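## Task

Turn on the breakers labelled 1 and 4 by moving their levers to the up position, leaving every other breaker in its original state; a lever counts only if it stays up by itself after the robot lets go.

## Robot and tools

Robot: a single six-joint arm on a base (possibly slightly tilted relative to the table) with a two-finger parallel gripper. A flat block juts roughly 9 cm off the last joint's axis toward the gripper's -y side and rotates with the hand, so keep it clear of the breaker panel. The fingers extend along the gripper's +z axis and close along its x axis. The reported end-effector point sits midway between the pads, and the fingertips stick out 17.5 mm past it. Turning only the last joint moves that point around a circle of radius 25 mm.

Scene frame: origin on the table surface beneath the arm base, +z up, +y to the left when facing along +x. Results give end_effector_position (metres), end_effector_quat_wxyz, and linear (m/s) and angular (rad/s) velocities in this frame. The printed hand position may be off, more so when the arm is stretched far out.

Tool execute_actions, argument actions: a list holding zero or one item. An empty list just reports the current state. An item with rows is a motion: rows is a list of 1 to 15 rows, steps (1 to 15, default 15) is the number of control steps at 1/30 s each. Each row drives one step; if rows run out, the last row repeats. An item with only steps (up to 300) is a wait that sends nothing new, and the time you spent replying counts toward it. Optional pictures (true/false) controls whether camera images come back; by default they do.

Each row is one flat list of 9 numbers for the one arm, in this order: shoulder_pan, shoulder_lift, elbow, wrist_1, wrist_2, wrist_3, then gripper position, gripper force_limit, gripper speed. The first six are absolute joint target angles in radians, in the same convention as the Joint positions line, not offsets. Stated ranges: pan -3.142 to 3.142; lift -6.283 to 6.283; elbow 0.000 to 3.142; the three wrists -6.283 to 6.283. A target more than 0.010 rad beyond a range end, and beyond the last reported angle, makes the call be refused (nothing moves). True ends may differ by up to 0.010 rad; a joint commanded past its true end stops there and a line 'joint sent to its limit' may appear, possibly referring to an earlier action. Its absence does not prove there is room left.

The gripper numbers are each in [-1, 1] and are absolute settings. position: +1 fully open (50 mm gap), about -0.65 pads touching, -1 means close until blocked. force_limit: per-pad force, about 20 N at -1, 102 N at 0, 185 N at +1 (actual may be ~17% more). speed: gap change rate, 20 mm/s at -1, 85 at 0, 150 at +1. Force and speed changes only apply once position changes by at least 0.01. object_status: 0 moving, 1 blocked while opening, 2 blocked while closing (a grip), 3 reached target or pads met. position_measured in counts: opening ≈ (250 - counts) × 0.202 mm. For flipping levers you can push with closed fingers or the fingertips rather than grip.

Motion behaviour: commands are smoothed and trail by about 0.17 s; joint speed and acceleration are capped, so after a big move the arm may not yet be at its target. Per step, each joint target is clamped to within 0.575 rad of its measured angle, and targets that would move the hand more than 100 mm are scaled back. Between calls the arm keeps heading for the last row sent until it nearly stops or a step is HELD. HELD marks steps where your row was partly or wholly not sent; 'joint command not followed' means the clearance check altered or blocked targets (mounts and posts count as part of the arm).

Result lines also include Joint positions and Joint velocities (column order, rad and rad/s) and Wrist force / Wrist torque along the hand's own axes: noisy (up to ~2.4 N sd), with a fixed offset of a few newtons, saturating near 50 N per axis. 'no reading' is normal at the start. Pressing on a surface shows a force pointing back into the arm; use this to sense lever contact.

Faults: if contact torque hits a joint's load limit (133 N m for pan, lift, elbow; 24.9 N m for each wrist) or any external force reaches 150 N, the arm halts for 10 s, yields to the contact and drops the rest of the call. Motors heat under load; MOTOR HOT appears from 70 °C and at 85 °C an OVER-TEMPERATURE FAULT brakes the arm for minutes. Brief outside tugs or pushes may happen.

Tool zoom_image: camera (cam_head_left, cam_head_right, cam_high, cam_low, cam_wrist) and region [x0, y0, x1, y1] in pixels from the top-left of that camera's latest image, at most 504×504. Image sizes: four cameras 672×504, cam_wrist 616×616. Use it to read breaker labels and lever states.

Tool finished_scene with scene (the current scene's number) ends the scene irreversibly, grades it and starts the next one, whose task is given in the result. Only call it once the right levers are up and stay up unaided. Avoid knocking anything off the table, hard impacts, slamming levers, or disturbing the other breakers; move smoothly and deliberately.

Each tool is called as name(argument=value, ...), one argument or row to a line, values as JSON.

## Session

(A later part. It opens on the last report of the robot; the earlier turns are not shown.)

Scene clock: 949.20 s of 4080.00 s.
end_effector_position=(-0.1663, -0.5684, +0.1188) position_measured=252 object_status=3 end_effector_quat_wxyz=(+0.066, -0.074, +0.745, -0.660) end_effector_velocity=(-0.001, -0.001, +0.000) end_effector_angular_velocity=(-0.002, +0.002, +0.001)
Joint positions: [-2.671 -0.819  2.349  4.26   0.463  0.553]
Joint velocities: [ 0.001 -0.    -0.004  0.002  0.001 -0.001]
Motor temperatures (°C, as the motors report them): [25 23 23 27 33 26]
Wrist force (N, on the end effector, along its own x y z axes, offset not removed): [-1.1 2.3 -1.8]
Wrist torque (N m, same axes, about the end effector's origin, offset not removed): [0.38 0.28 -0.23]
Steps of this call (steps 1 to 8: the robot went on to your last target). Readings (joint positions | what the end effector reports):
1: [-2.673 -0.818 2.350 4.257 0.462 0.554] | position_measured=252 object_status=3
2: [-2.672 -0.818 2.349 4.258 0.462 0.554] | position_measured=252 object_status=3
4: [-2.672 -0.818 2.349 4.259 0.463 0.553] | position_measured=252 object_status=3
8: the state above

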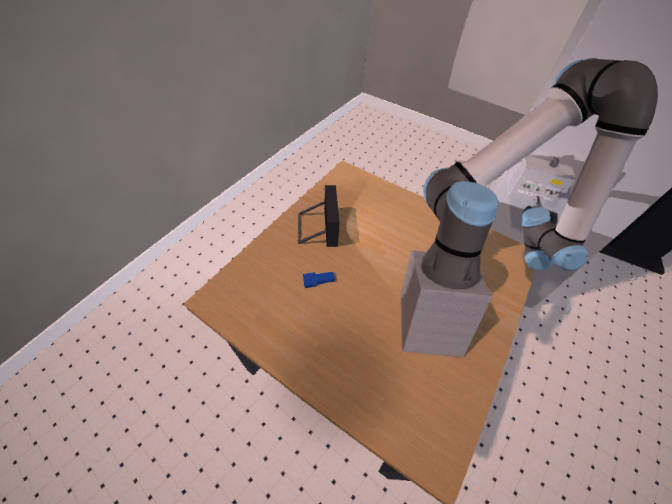

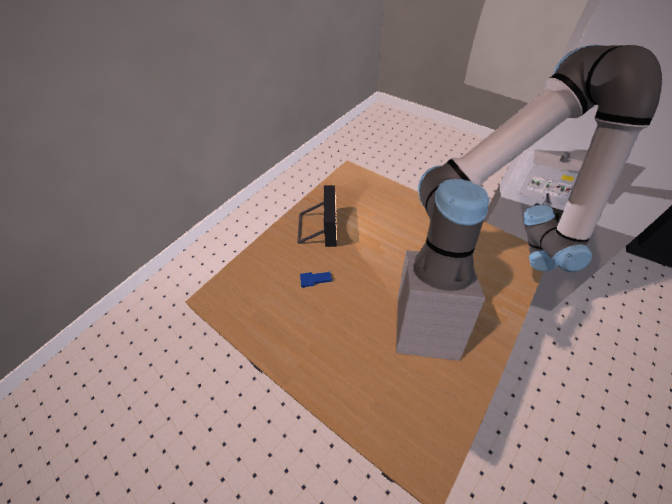

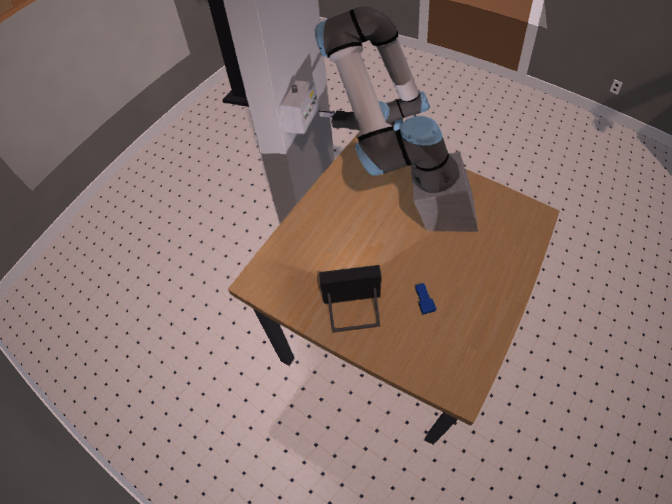

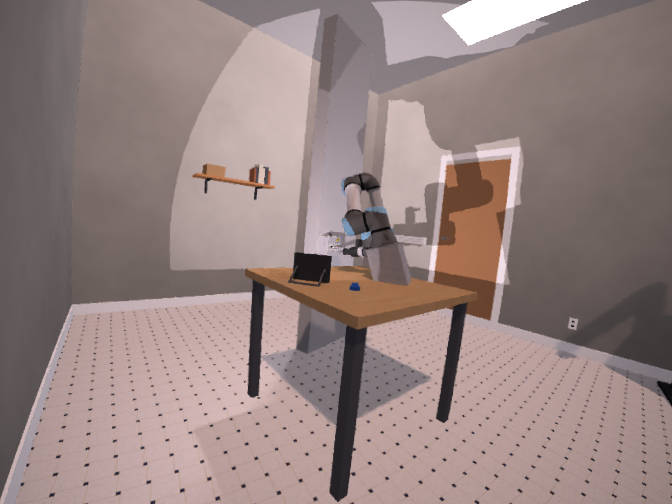

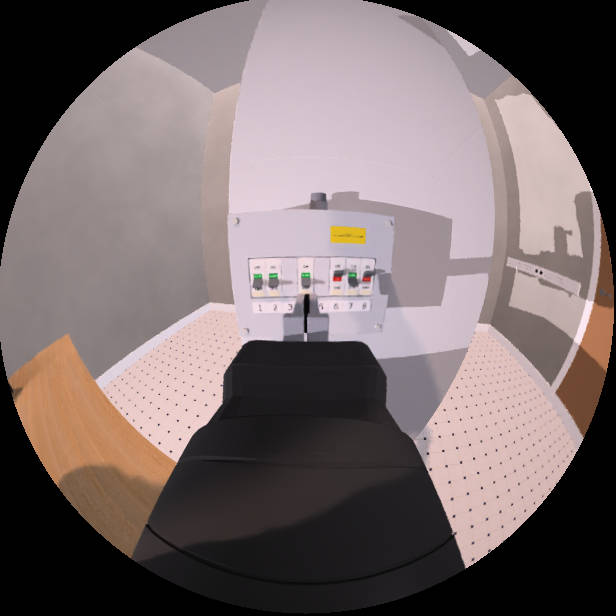

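execute_actions(
  actions=[
    {"rows": [[-2.654,-0.8216,2.332,4.2938,0.4786,0.5366,-1,-0.5,0],[-2.654,-0.8216,2.332,4.2938,0.4786,0.5366,-1,-0.5,0],[-2.654,-0.8216,2.332,4.2938,0.4786,0.5366,-1,-0.5,0],[-2.6367,-0.8246,2.3155,4.3272,0.4941,0.5207,-1,-0.5,0],[-2.6367,-0.8246,2.3155,4.3272,0.4941,0.5207,-1,-0.5,0],[-2.6367,-0.8246,2.3155,4.3272,0.4941,0.5207,-1,-0.5,0],[-2.6193,-0.8275,2.2991,4.3606,0.5097,0.5047,-1,-0.5,0]], "steps": 15},
  ],
  pictures=false,
)

execute_actions(
  actions=[
    {"steps": 8},
  ],
)

zoom_image(
  camera="cam_wrist",
  region=[240, 230, 380, 350],
)

zoom_image(
  camera="cam_high",
  region=[270, 70, 370, 145],
)

Scene clock: 980.27 s of 4080.00 s.
end_effector_position=(-0.1629, -0.5881, +0.1146) position_measured=252 object_status=3 end_effector_quat_wxyz=(+0.066, -0.074, +0.745, -0.660) end_effector_velocity=(+0.000, -0.007, -0.001) end_effector_angular_velocity=(+0.000, +0.000, -0.002)
Joint positions: [-2.621 -0.827  2.301  4.357  0.508  0.506]
Joint velocities: [ 0.018 -0.003 -0.019  0.039  0.017 -0.018]
Motor temperatures (°C, as the motors report them): [25 23 23 27 33 26]
Wrist force (N, on the end effector, along its own x y z axes, offset not removed): [0.2 0.1 -4.0]
Wrist torque (N m, same axes, about the end effector's origin, offset not removed): [-0.09 0.05 -0.19]
Steps of this call (steps 1 to 15: the robot went on to your last target; steps 16 to 90: nothing new was sent; then 27.57 s passed at rest; steps 91 to 105: all 15 steps of this action). Readings (joint positions | what the end effector reports):
91: [-2.671 -0.819 2.348 4.261 0.463 0.552] | position_measured=252 object_status=3
92: [-2.668 -0.819 2.345 4.266 0.466 0.550] | position_measured=252 object_status=3
94: [-2.661 -0.820 2.339 4.279 0.472 0.543] | position_measured=252 object_status=3
98: [-2.640 -0.824 2.319 4.319 0.491 0.524] | position_measured=252 object_status=3
105: the state above

Scene clock: 980.53 s of 4080.00 s.
end_effector_position=(-0.1628, -0.5888, +0.1144) position_measured=252 object_status=3 end_effector_quat_wxyz=(+0.066, -0.074, +0.745, -0.660) end_effector_velocity=(+0.001, -0.001, -0.000) end_effector_angular_velocity=(+0.001, -0.001, +0.002)
Joint positions: [-2.619 -0.827  2.299  4.36   0.51   0.505]
Joint velocities: [ 0.003 -0.    -0.001  0.002  0.001 -0.001]
Motor temperatures (°C, as the motors report them): [25 23 23 27 33 26]
Wrist force (N, on the end effector, along its own x y z axes, offset not removed): [-2.1 2.5 -1.8]
Wrist torque (N m, same axes, about the end effector's origin, offset not removed): [0.37 0.44 -0.25]
Steps of this call (steps 1 to 8: the robot went on to your last target). Readings (joint positions | what the end effector reports):
1: [-2.621 -0.827 2.300 4.358 0.509 0.506] | position_measured=252 object_status=3
2: [-2.620 -0.827 2.300 4.359 0.509 0.505] | position_measured=252 object_status=3
4: [-2.620 -0.827 2.299 4.360 0.509 0.505] | position_measured=252 object_status=3
8: the state above

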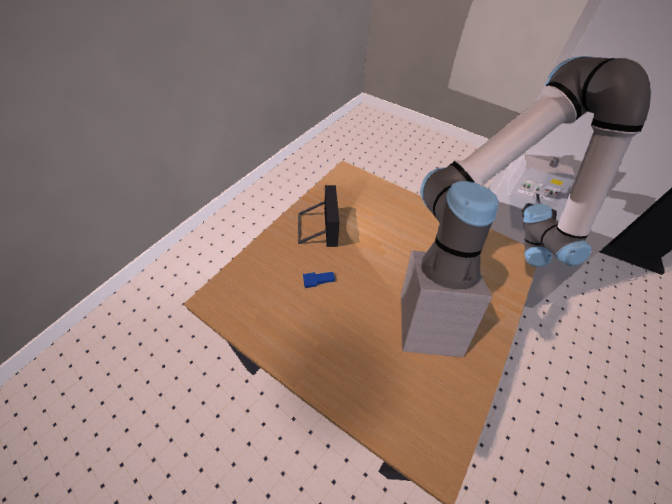

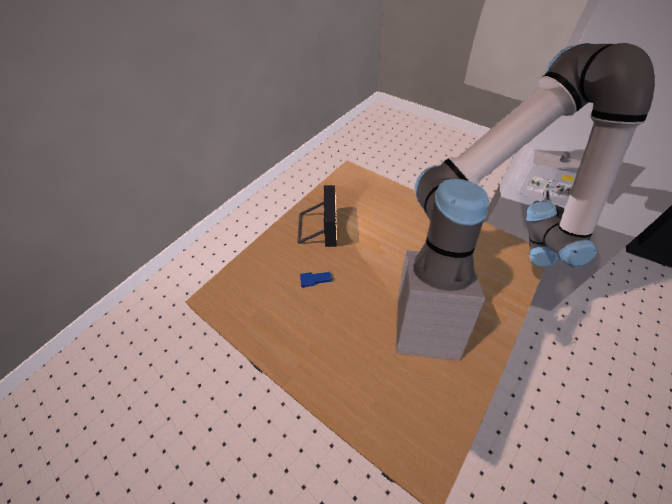

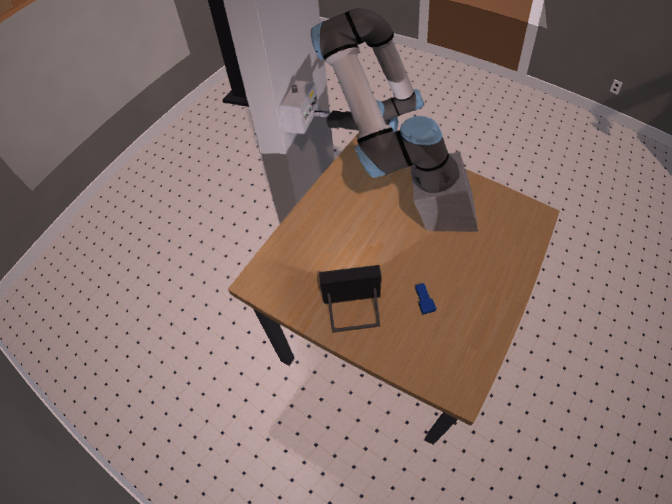

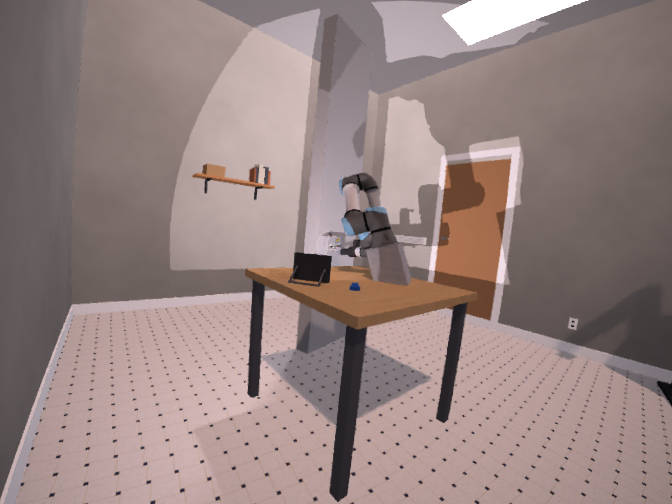

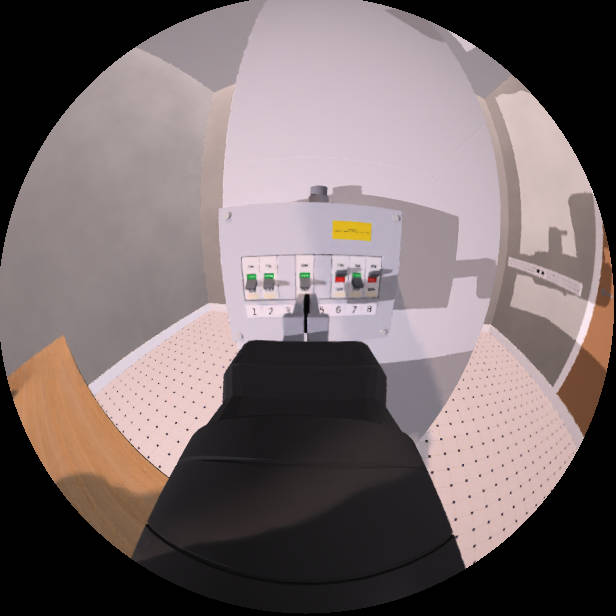

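Region (240, 230, 380, 350) of cam_wrist's 616x616 image, scaled by 3.600, with more detail than that image has; it fills the top 432 rows of this view, and the rest is white.

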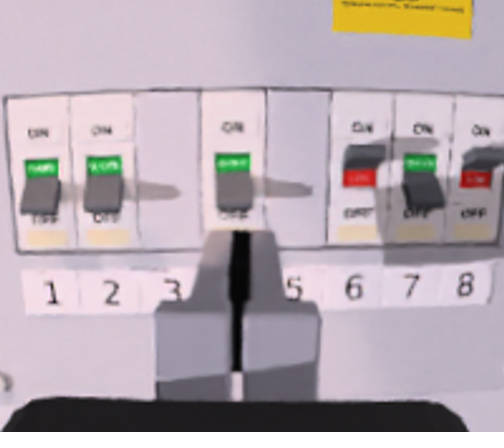

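Region (270, 70, 370, 145) of cam_high's 672x504 image, scaled by 5.040, with more detail than that image has; it fills the top 378 rows of this view, and the rest is white.

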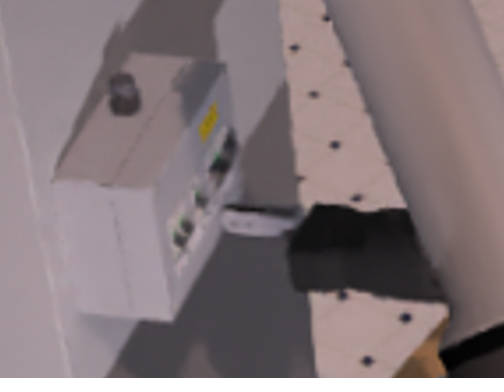

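execute_actions(
  actions=[
    {"rows": [[-2.607,-0.8297,2.289,4.3826,0.521,0.493,-1,-0.5,0],[-2.607,-0.8297,2.289,4.3826,0.521,0.493,-1,-0.5,0],[-2.607,-0.8297,2.289,4.3826,0.521,0.493,-1,-0.5,0],[-2.5944,-0.8319,2.2795,4.4045,0.532,0.4816,-1,-0.5,0],[-2.5944,-0.8319,2.2795,4.4045,0.532,0.4816,-1,-0.5,0],[-2.5944,-0.8319,2.2795,4.4045,0.532,0.4816,-1,-0.5,0],[-2.5819,-0.8341,2.2697,4.4265,0.5433,0.47,-1,-0.5,0]], "steps": 15},
  ],
  pictures=false,
)

execute_actions(
  actions=[
    {"steps": 8},
  ],
)

zoom_image(
  camera="cam_wrist",
  region=[240, 230, 380, 350],
)

zoom_image(
  camera="cam_high",
  region=[270, 70, 370, 145],
)

Scene clock: 1010.97 s of 4080.00 s.
end_effector_position=(-0.1576, -0.6018, +0.1113) position_measured=252 object_status=3 end_effector_quat_wxyz=(+0.066, -0.074, +0.745, -0.660) end_effector_velocity=(+0.001, -0.005, -0.001) end_effector_angular_velocity=(+0.001, -0.001, -0.003)
Joint positions: [-2.583 -0.834  2.271  4.424  0.542  0.471]
Joint velocities: [ 0.013 -0.002 -0.011  0.025  0.014 -0.012]
Motor temperatures (°C, as the motors report them): [25 23 23 27 33 26]
Wrist force (N, on the end effector, along its own x y z axes, offset not removed): [1.5 0.5 -0.9]
Wrist torque (N m, same axes, about the end effector's origin, offset not removed): [0.09 -0.05 -0.33]
Steps of this call (steps 1 to 15: the robot went on to your last target; steps 16 to 90: nothing new was sent; then 26.93 s passed at rest; steps 91 to 105: all 15 steps of this action). Readings (joint positions | what the end effector reports):
91: [-2.619 -0.828 2.299 4.361 0.510 0.504] | position_measured=252 object_status=3
92: [-2.617 -0.828 2.297 4.364 0.512 0.502] | position_measured=252 object_status=3
94: [-2.612 -0.829 2.293 4.373 0.516 0.498] | position_measured=252 object_status=3
98: [-2.597 -0.831 2.281 4.400 0.530 0.484] | position_measured=252 object_status=3
105: the state above

Scene clock: 1011.23 s of 4080.00 s.
end_effector_position=(-0.1575, -0.6023, +0.1112) position_measured=252 object_status=3 end_effector_quat_wxyz=(+0.066, -0.074, +0.745, -0.660) end_effector_velocity=(-0.000, -0.001, +0.000) end_effector_angular_velocity=(-0.001, +0.001, -0.001)
Joint positions: [-2.582 -0.834  2.27   4.426  0.543  0.47 ]
Joint velocities: [ 0.001 -0.    -0.001  0.002  0.002 -0.002]
Motor temperatures (°C, as the motors report them): [25 23 23 27 33 26]
Wrist force (N, on the end effector, along its own x y z axes, offset not removed): [-0.8 -0.1 -1.1]
Wrist torque (N m, same axes, about the end effector's origin, offset not removed): [-0.03 0.21 -0.21]
Steps of this call (steps 1 to 8: the robot went on to your last target). Readings (joint positions | what the end effector reports):
1: [-2.583 -0.834 2.270 4.425 0.543 0.471] | position_measured=252 object_status=3
2: [-2.583 -0.834 2.270 4.425 0.543 0.471] | position_measured=252 object_status=3
4: [-2.582 -0.834 2.270 4.426 0.543 0.470] | position_measured=252 object_status=3
8: the state above

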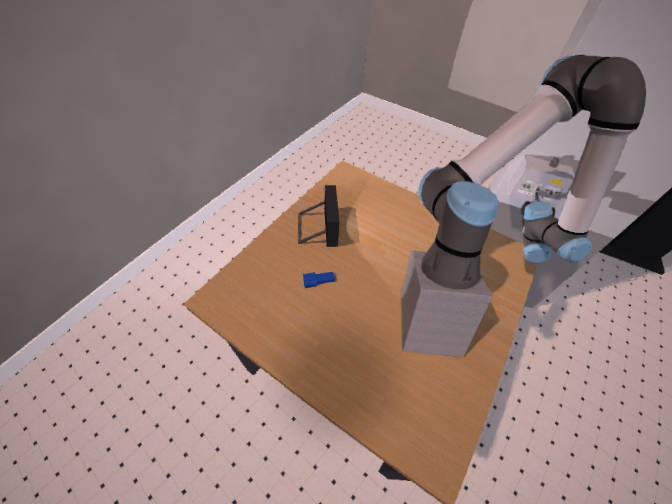

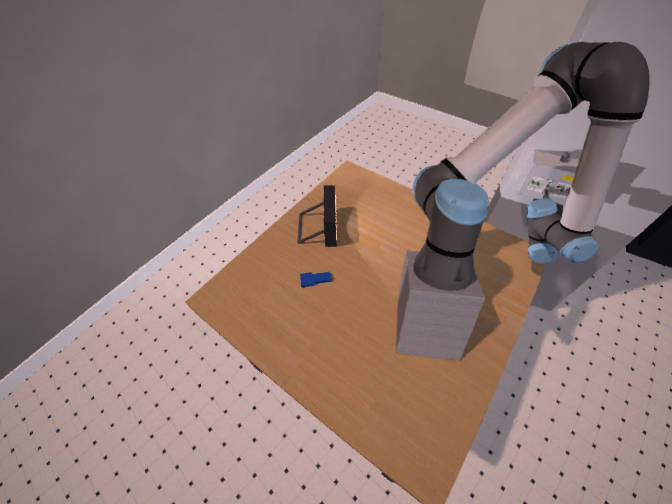

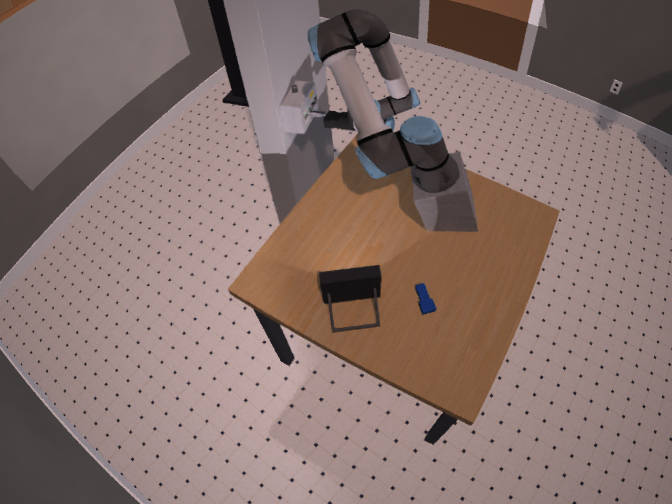

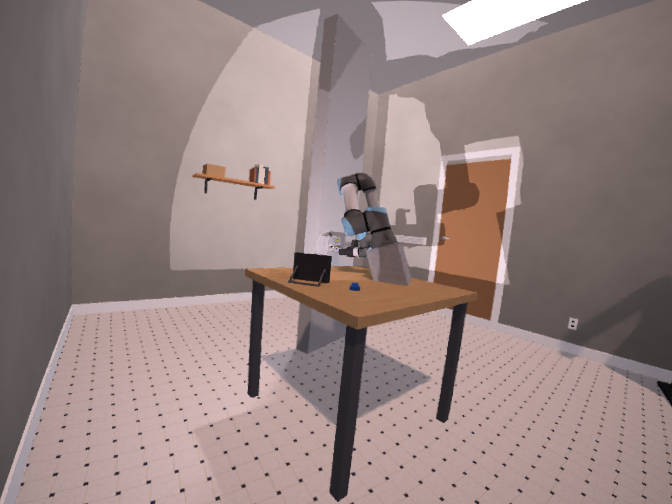

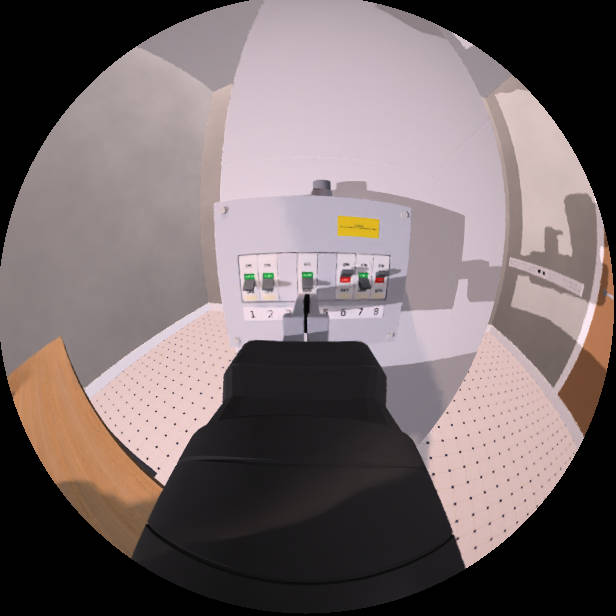

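Region (240, 230, 380, 350) of cam_wrist's 616x616 image, scaled by 3.600, with more detail than that image has; it fills the top 432 rows of this view, and the rest is white.

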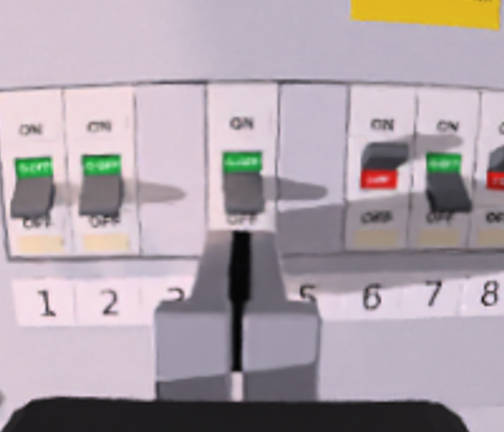

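Region (270, 70, 370, 145) of cam_high's 672x504 image, scaled by 5.040, with more detail than that image has; it fills the top 378 rows of this view, and the rest is white.

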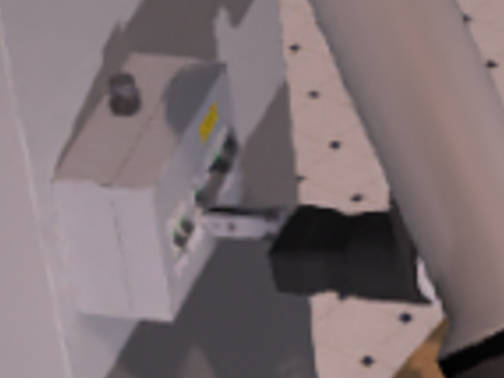

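execute_actions(
  actions=[
    {"rows": [[-2.575,-0.8353,2.2628,4.4406,0.5499,0.4634,-1,-0.5,0]], "steps": 15},
  ],
)

zoom_image(
  camera="cam_wrist",
  region=[260, 250, 360, 330],
)

zoom_image(
  camera="cam_high",
  region=[290, 90, 340, 128],
)

Scene clock: 1033.43 s of 4080.00 s.
end_effector_position=(-0.1569, -0.6051, +0.1106) position_measured=252 object_status=3 end_effector_quat_wxyz=(+0.065, -0.074, +0.745, -0.660) end_effector_velocity=(-0.000, -0.001, +0.000) end_effector_angular_velocity=(-0.001, +0.002, +0.001)
Joint positions: [-2.575 -0.835  2.263  4.44   0.55   0.463]
Joint velocities: [ 0.001  0.    -0.002  0.001  0.    -0.002]
Motor temperatures (°C, as the motors report them): [25 23 23 27 33 26]
Wrist force (N, on the end effector, along its own x y z axes, offset not removed): [0.1 0.3 0.7]
Wrist torque (N m, same axes, about the end effector's origin, offset not removed): [0.04 0.14 -0.24]
Steps of this call (steps 1 to 15: the robot went on to your last target; steps 16 to 90: nothing new was sent; then 18.70 s passed at rest; steps 91 to 105: all 15 steps of this action). Readings (joint positions | what the end effector reports):
91: [-2.582 -0.834 2.270 4.427 0.543 0.470] | position_measured=252 object_status=3
92: [-2.581 -0.834 2.268 4.429 0.545 0.469] | position_measured=252 object_status=3
94: [-2.578 -0.835 2.266 4.435 0.547 0.466] | position_measured=252 object_status=3
98: [-2.576 -0.835 2.263 4.439 0.549 0.464] | position_measured=252 object_status=3
105: the state above

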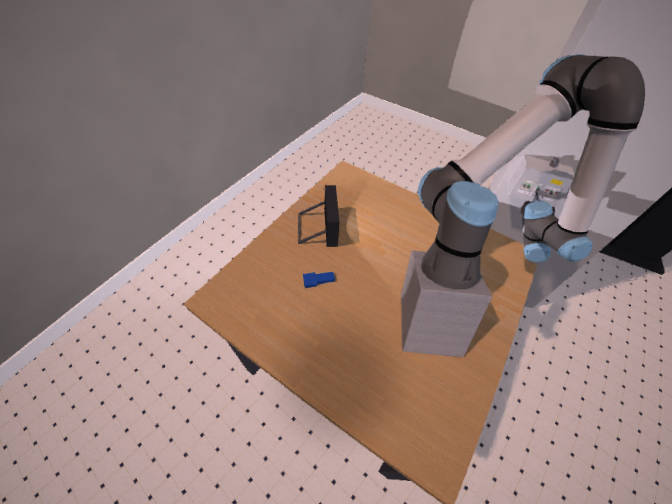

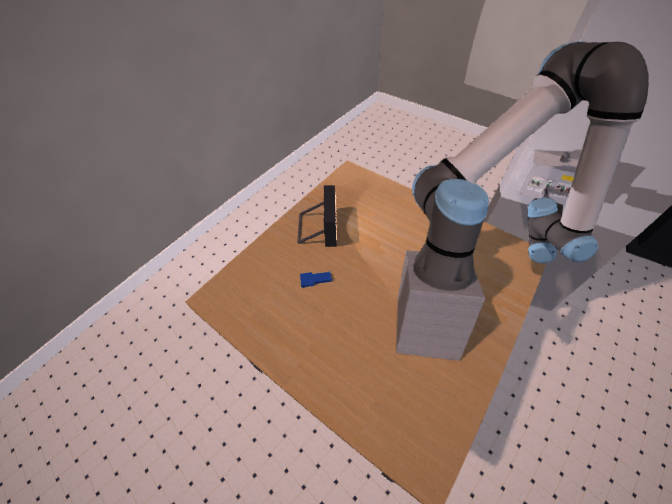

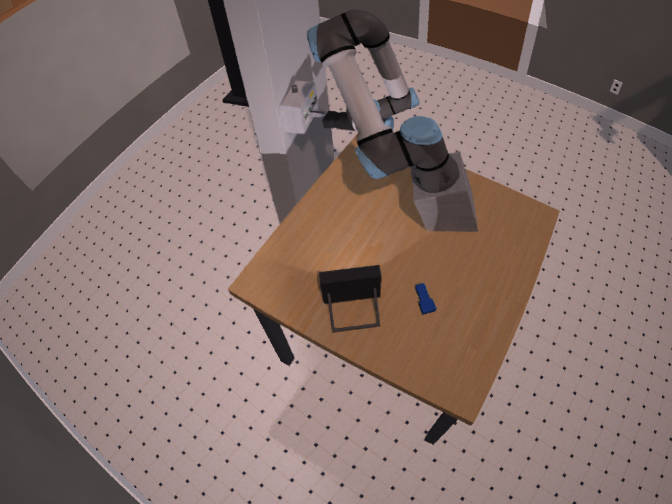

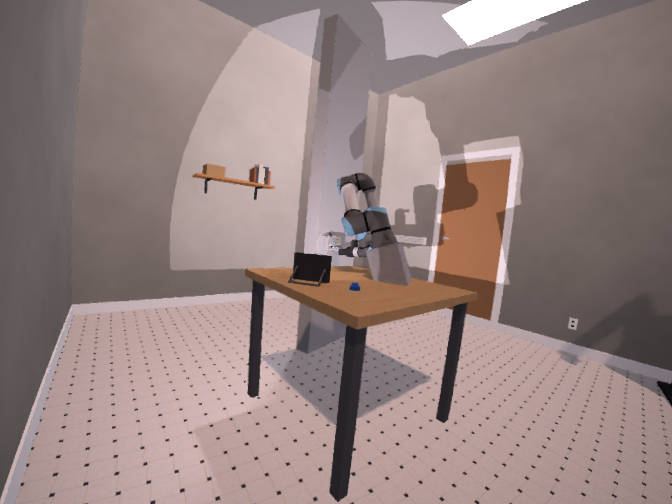

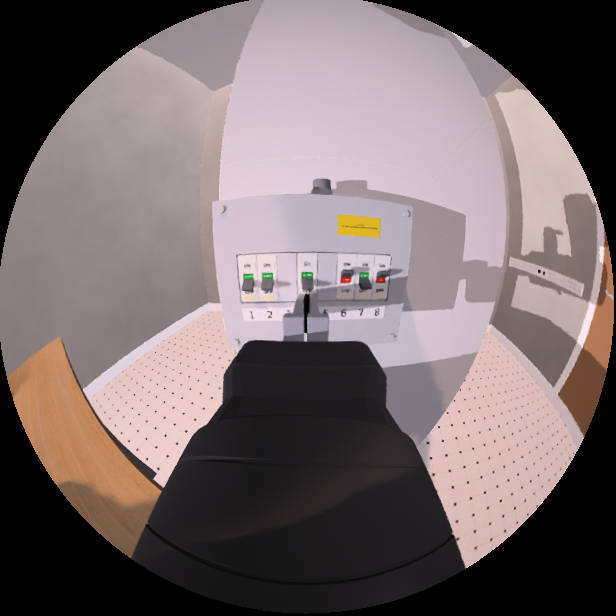

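Region (260, 250, 360, 330) of cam_wrist's 616x616 image, scaled by 5.040, with more detail than that image has; it fills the top 403 rows of this view, and the rest is white.

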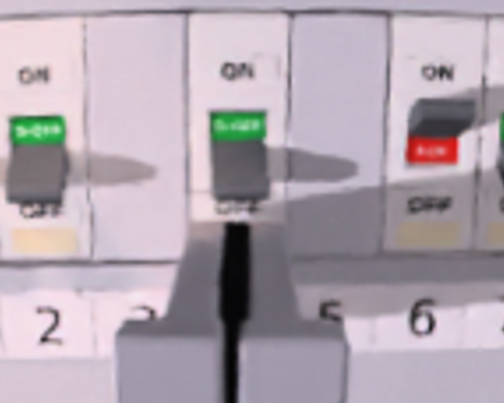

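Region (290, 90, 340, 128) of cam_high's 672x504 image, scaled by 10.080, with more detail than that image has; it fills the top 383 rows of this view, and the rest is white.

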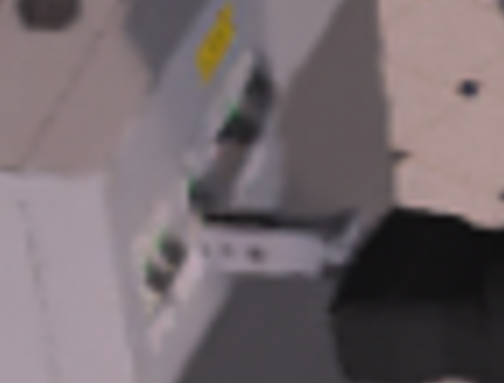

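execute_actions(
  actions=[
    {"rows": [[-2.5796,-0.8501,2.2682,4.4467,0.5457,0.4673,-1,-0.5,0],[-2.5796,-0.8501,2.2682,4.4467,0.5457,0.4673,-1,-0.5,0],[-2.5796,-0.8501,2.2682,4.4467,0.5457,0.4673,-1,-0.5,0],[-2.5796,-0.8501,2.2682,4.4467,0.5457,0.4673,-1,-0.5,0],[-2.5841,-0.8648,2.2735,4.4529,0.5416,0.4712,-1,-0.5,0]], "steps": 15},
  ],
)

zoom_image(
  camera="cam_wrist",
  region=[260, 250, 360, 330],
)

Scene clock: 1042.77 s of 4080.00 s.
end_effector_position=(-0.1572, -0.6054, +0.1207) position_measured=252 object_status=3 end_effector_quat_wxyz=(+0.066, -0.074, +0.745, -0.660) end_effector_velocity=(-0.000, -0.000, +0.003) end_effector_angular_velocity=(-0.001, +0.000, -0.000)
Joint positions: [-2.584 -0.864  2.273  4.453  0.542  0.471]
Joint velocities: [-0.002 -0.007  0.002  0.002 -0.001  0.002]
Motor temperatures (°C, as the motors report them): [25 23 23 27 33 26]
Wrist force (N, on the end effector, along its own x y z axes, offset not removed): [0.1 -0.1 -0.8]
Wrist torque (N m, same axes, about the end effector's origin, offset not removed): [-0.33 0.10 -0.31]
Steps of this call (steps 1 to 15: the robot went on to your last target; steps 16 to 90: nothing new was sent; then 5.83 s passed at rest; steps 91 to 105: all 15 steps of this action). Readings (joint positions | what the end effector reports):
91: [-2.575 -0.836 2.263 4.441 0.550 0.463] | position_measured=252 object_status=3
92: [-2.576 -0.838 2.264 4.442 0.549 0.464] | position_measured=252 object_status=3
94: [-2.577 -0.844 2.266 4.444 0.548 0.465] | position_measured=252 object_status=3
98: [-2.581 -0.857 2.271 4.450 0.544 0.469] | position_measured=252 object_status=3
105: the state above

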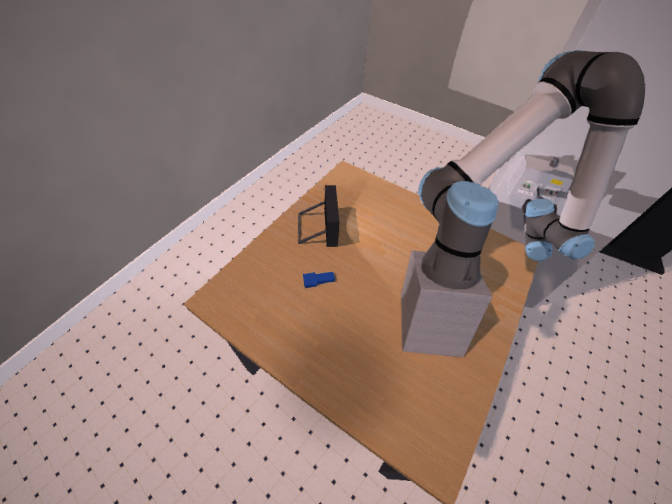

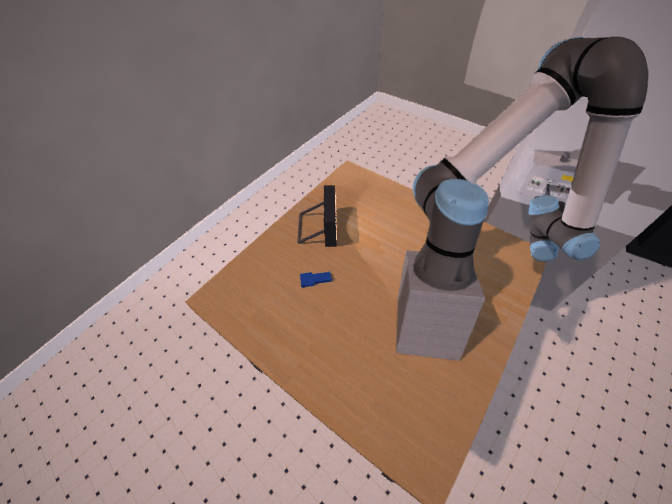

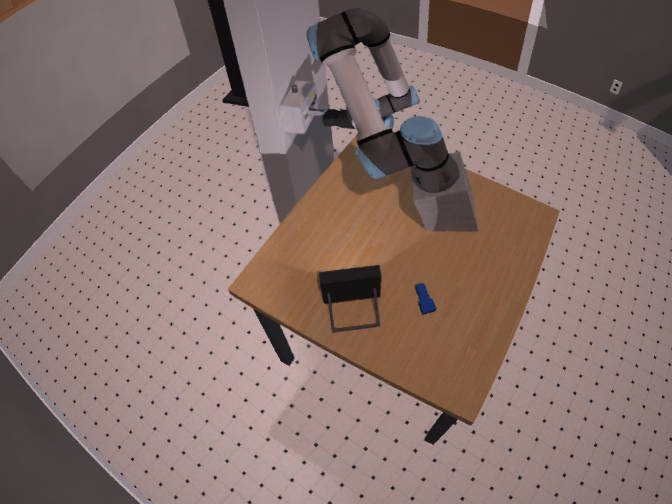

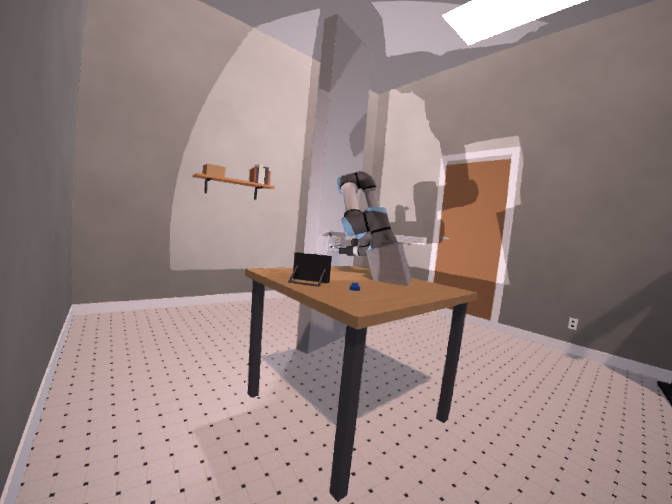

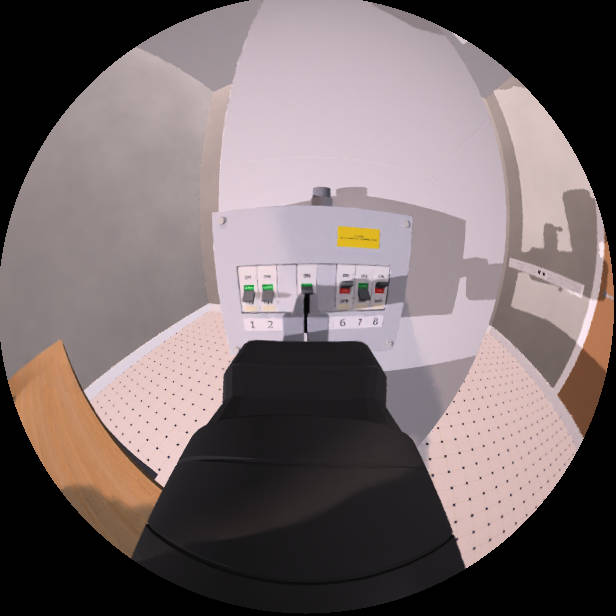

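Region (260, 250, 360, 330) of cam_wrist's 616x616 image, scaled by 5.040, with more detail than that image has; it fills the top 403 rows of this view, and the rest is white.

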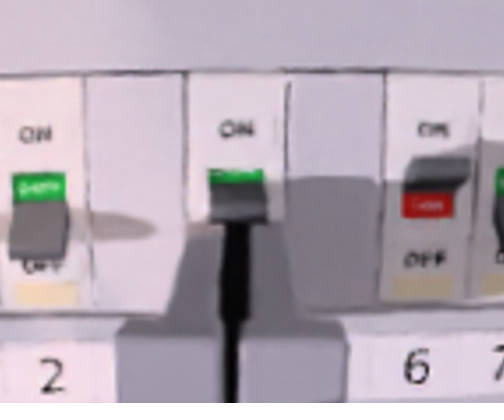

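execute_actions(
  actions=[
    {"rows": [[-2.5864,-0.88,2.2765,4.4638,0.5397,0.4729,-1,-0.5,0],[-2.5864,-0.88,2.2765,4.4638,0.5397,0.4729,-1,-0.5,0],[-2.5864,-0.88,2.2765,4.4638,0.5397,0.4729,-1,-0.5,0],[-2.5864,-0.88,2.2765,4.4638,0.5397,0.4729,-1,-0.5,0],[-2.5886,-0.8952,2.2796,4.4746,0.5377,0.4746,-1,-0.5,0]], "steps": 15},
  ],
)

zoom_image(
  camera="cam_wrist",
  region=[260, 250, 360, 330],
)

Scene clock: 1063.17 s of 4080.00 s.
end_effector_position=(-0.1565, -0.6063, +0.1284) position_measured=252 object_status=3 end_effector_quat_wxyz=(+0.067, -0.071, +0.747, -0.658) end_effector_velocity=(+0.000, +0.001, -0.000) end_effector_angular_velocity=(+0.000, -0.000, -0.001)
Joint positions: [-2.589 -0.892  2.28   4.479  0.536  0.475]
Joint velocities: [-0.001 -0.     0.003 -0.002  0.    -0.   ]
Motor temperatures (°C, as the motors report them): [25 23 23 27 33 26]
Wrist force (N, on the end effector, along its own x y z axes, offset not removed): [16.2 50.0 -10.8]
Wrist torque (N m, same axes, about the end effector's origin, offset not removed): [-1.62 0.37 -0.31]
TORQUE FAULT: the external load on joint 4 (wrist 1) reached its load limit, and the arm stopped for 10 seconds. The arm's remaining commands of this call were not run. The arm holds where it stopped, with its grip as last carried out, and accepts commands again: back off and push less far. The arm stops again, at the same cost, whenever a joint's load reaches its limit.
The stop began at step 105 of this call (marked STOPPED below). From that step on the arm followed nothing that you had sent. 1 step, steps kept back included, did not run and will not run. Nothing is kept back now, and the robot has no last target.
Steps of this call (steps 1 to 15: the robot went on to your last target; steps 16 to 90: nothing new was sent; then 6.90 s passed at rest; steps 91 to 104: the first 14 steps of this action; steps 105 to 405: the stop). Readings (joint positions | what the end effector reports):
91: [-2.584 -0.865 2.274 4.453 0.542 0.471] | position_measured=252 object_status=3
92: [-2.585 -0.868 2.274 4.455 0.541 0.472] | position_measured=252 object_status=3
94: [-2.585 -0.874 2.275 4.459 0.541 0.472] | position_measured=252 object_status=3
98: [-2.587 -0.887 2.278 4.470 0.538 0.474] | position_measured=252 object_status=3
105: [-2.589 -0.893 2.280 4.478 0.536 0.475] | position_measured=252 object_status=3 STOPPED
405: the state above

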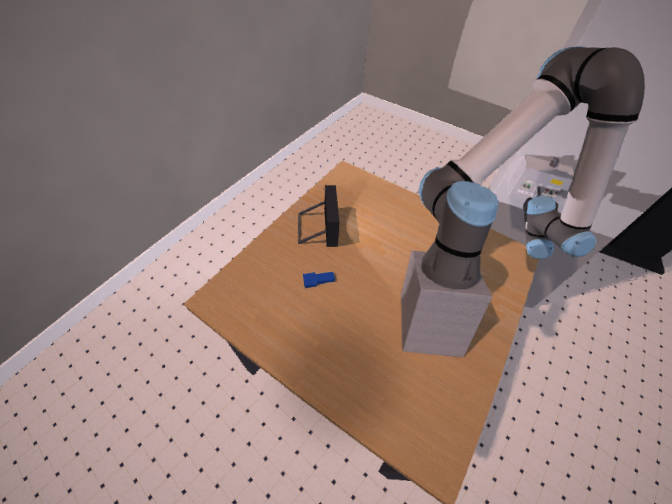

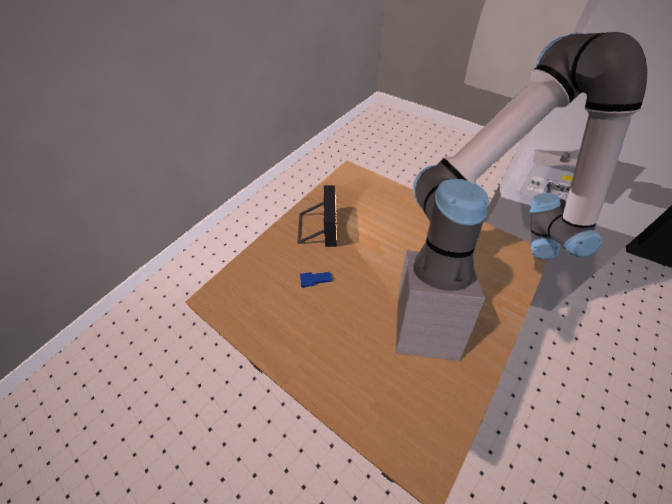

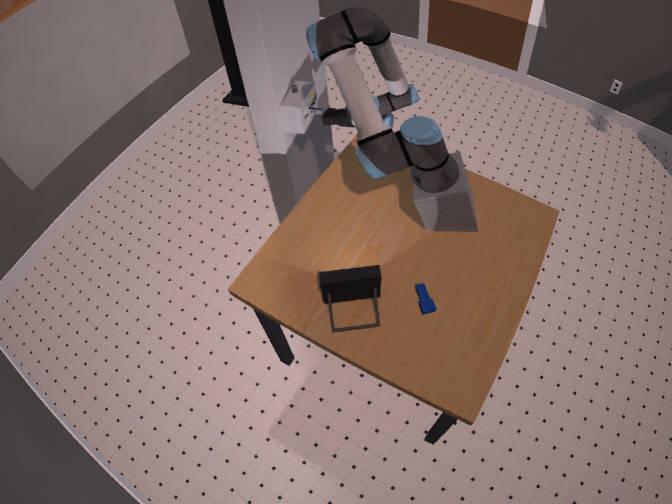

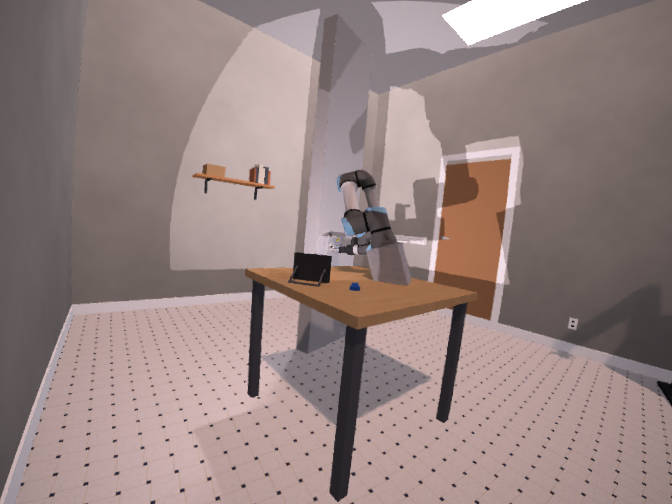

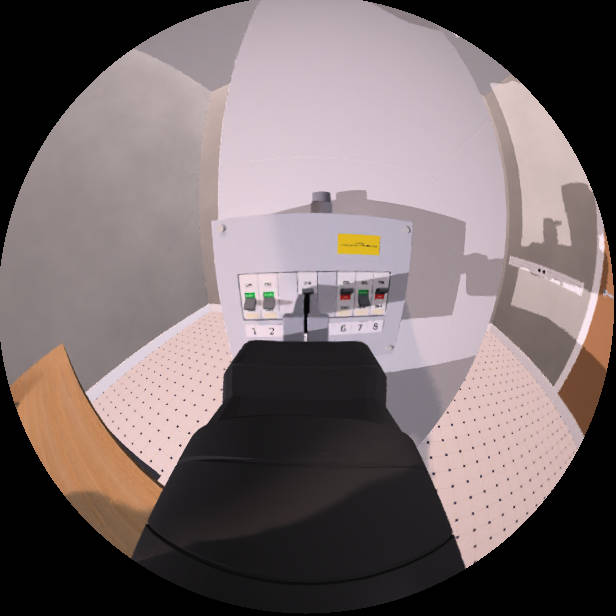

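Region (260, 250, 360, 330) of cam_wrist's 616x616 image, scaled by 5.040, with more detail than that image has; it fills the top 403 rows of this view, and the rest is white.

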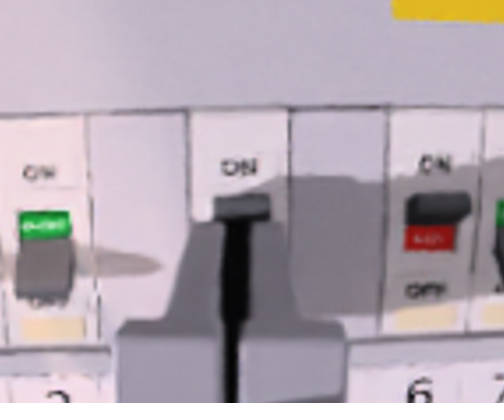

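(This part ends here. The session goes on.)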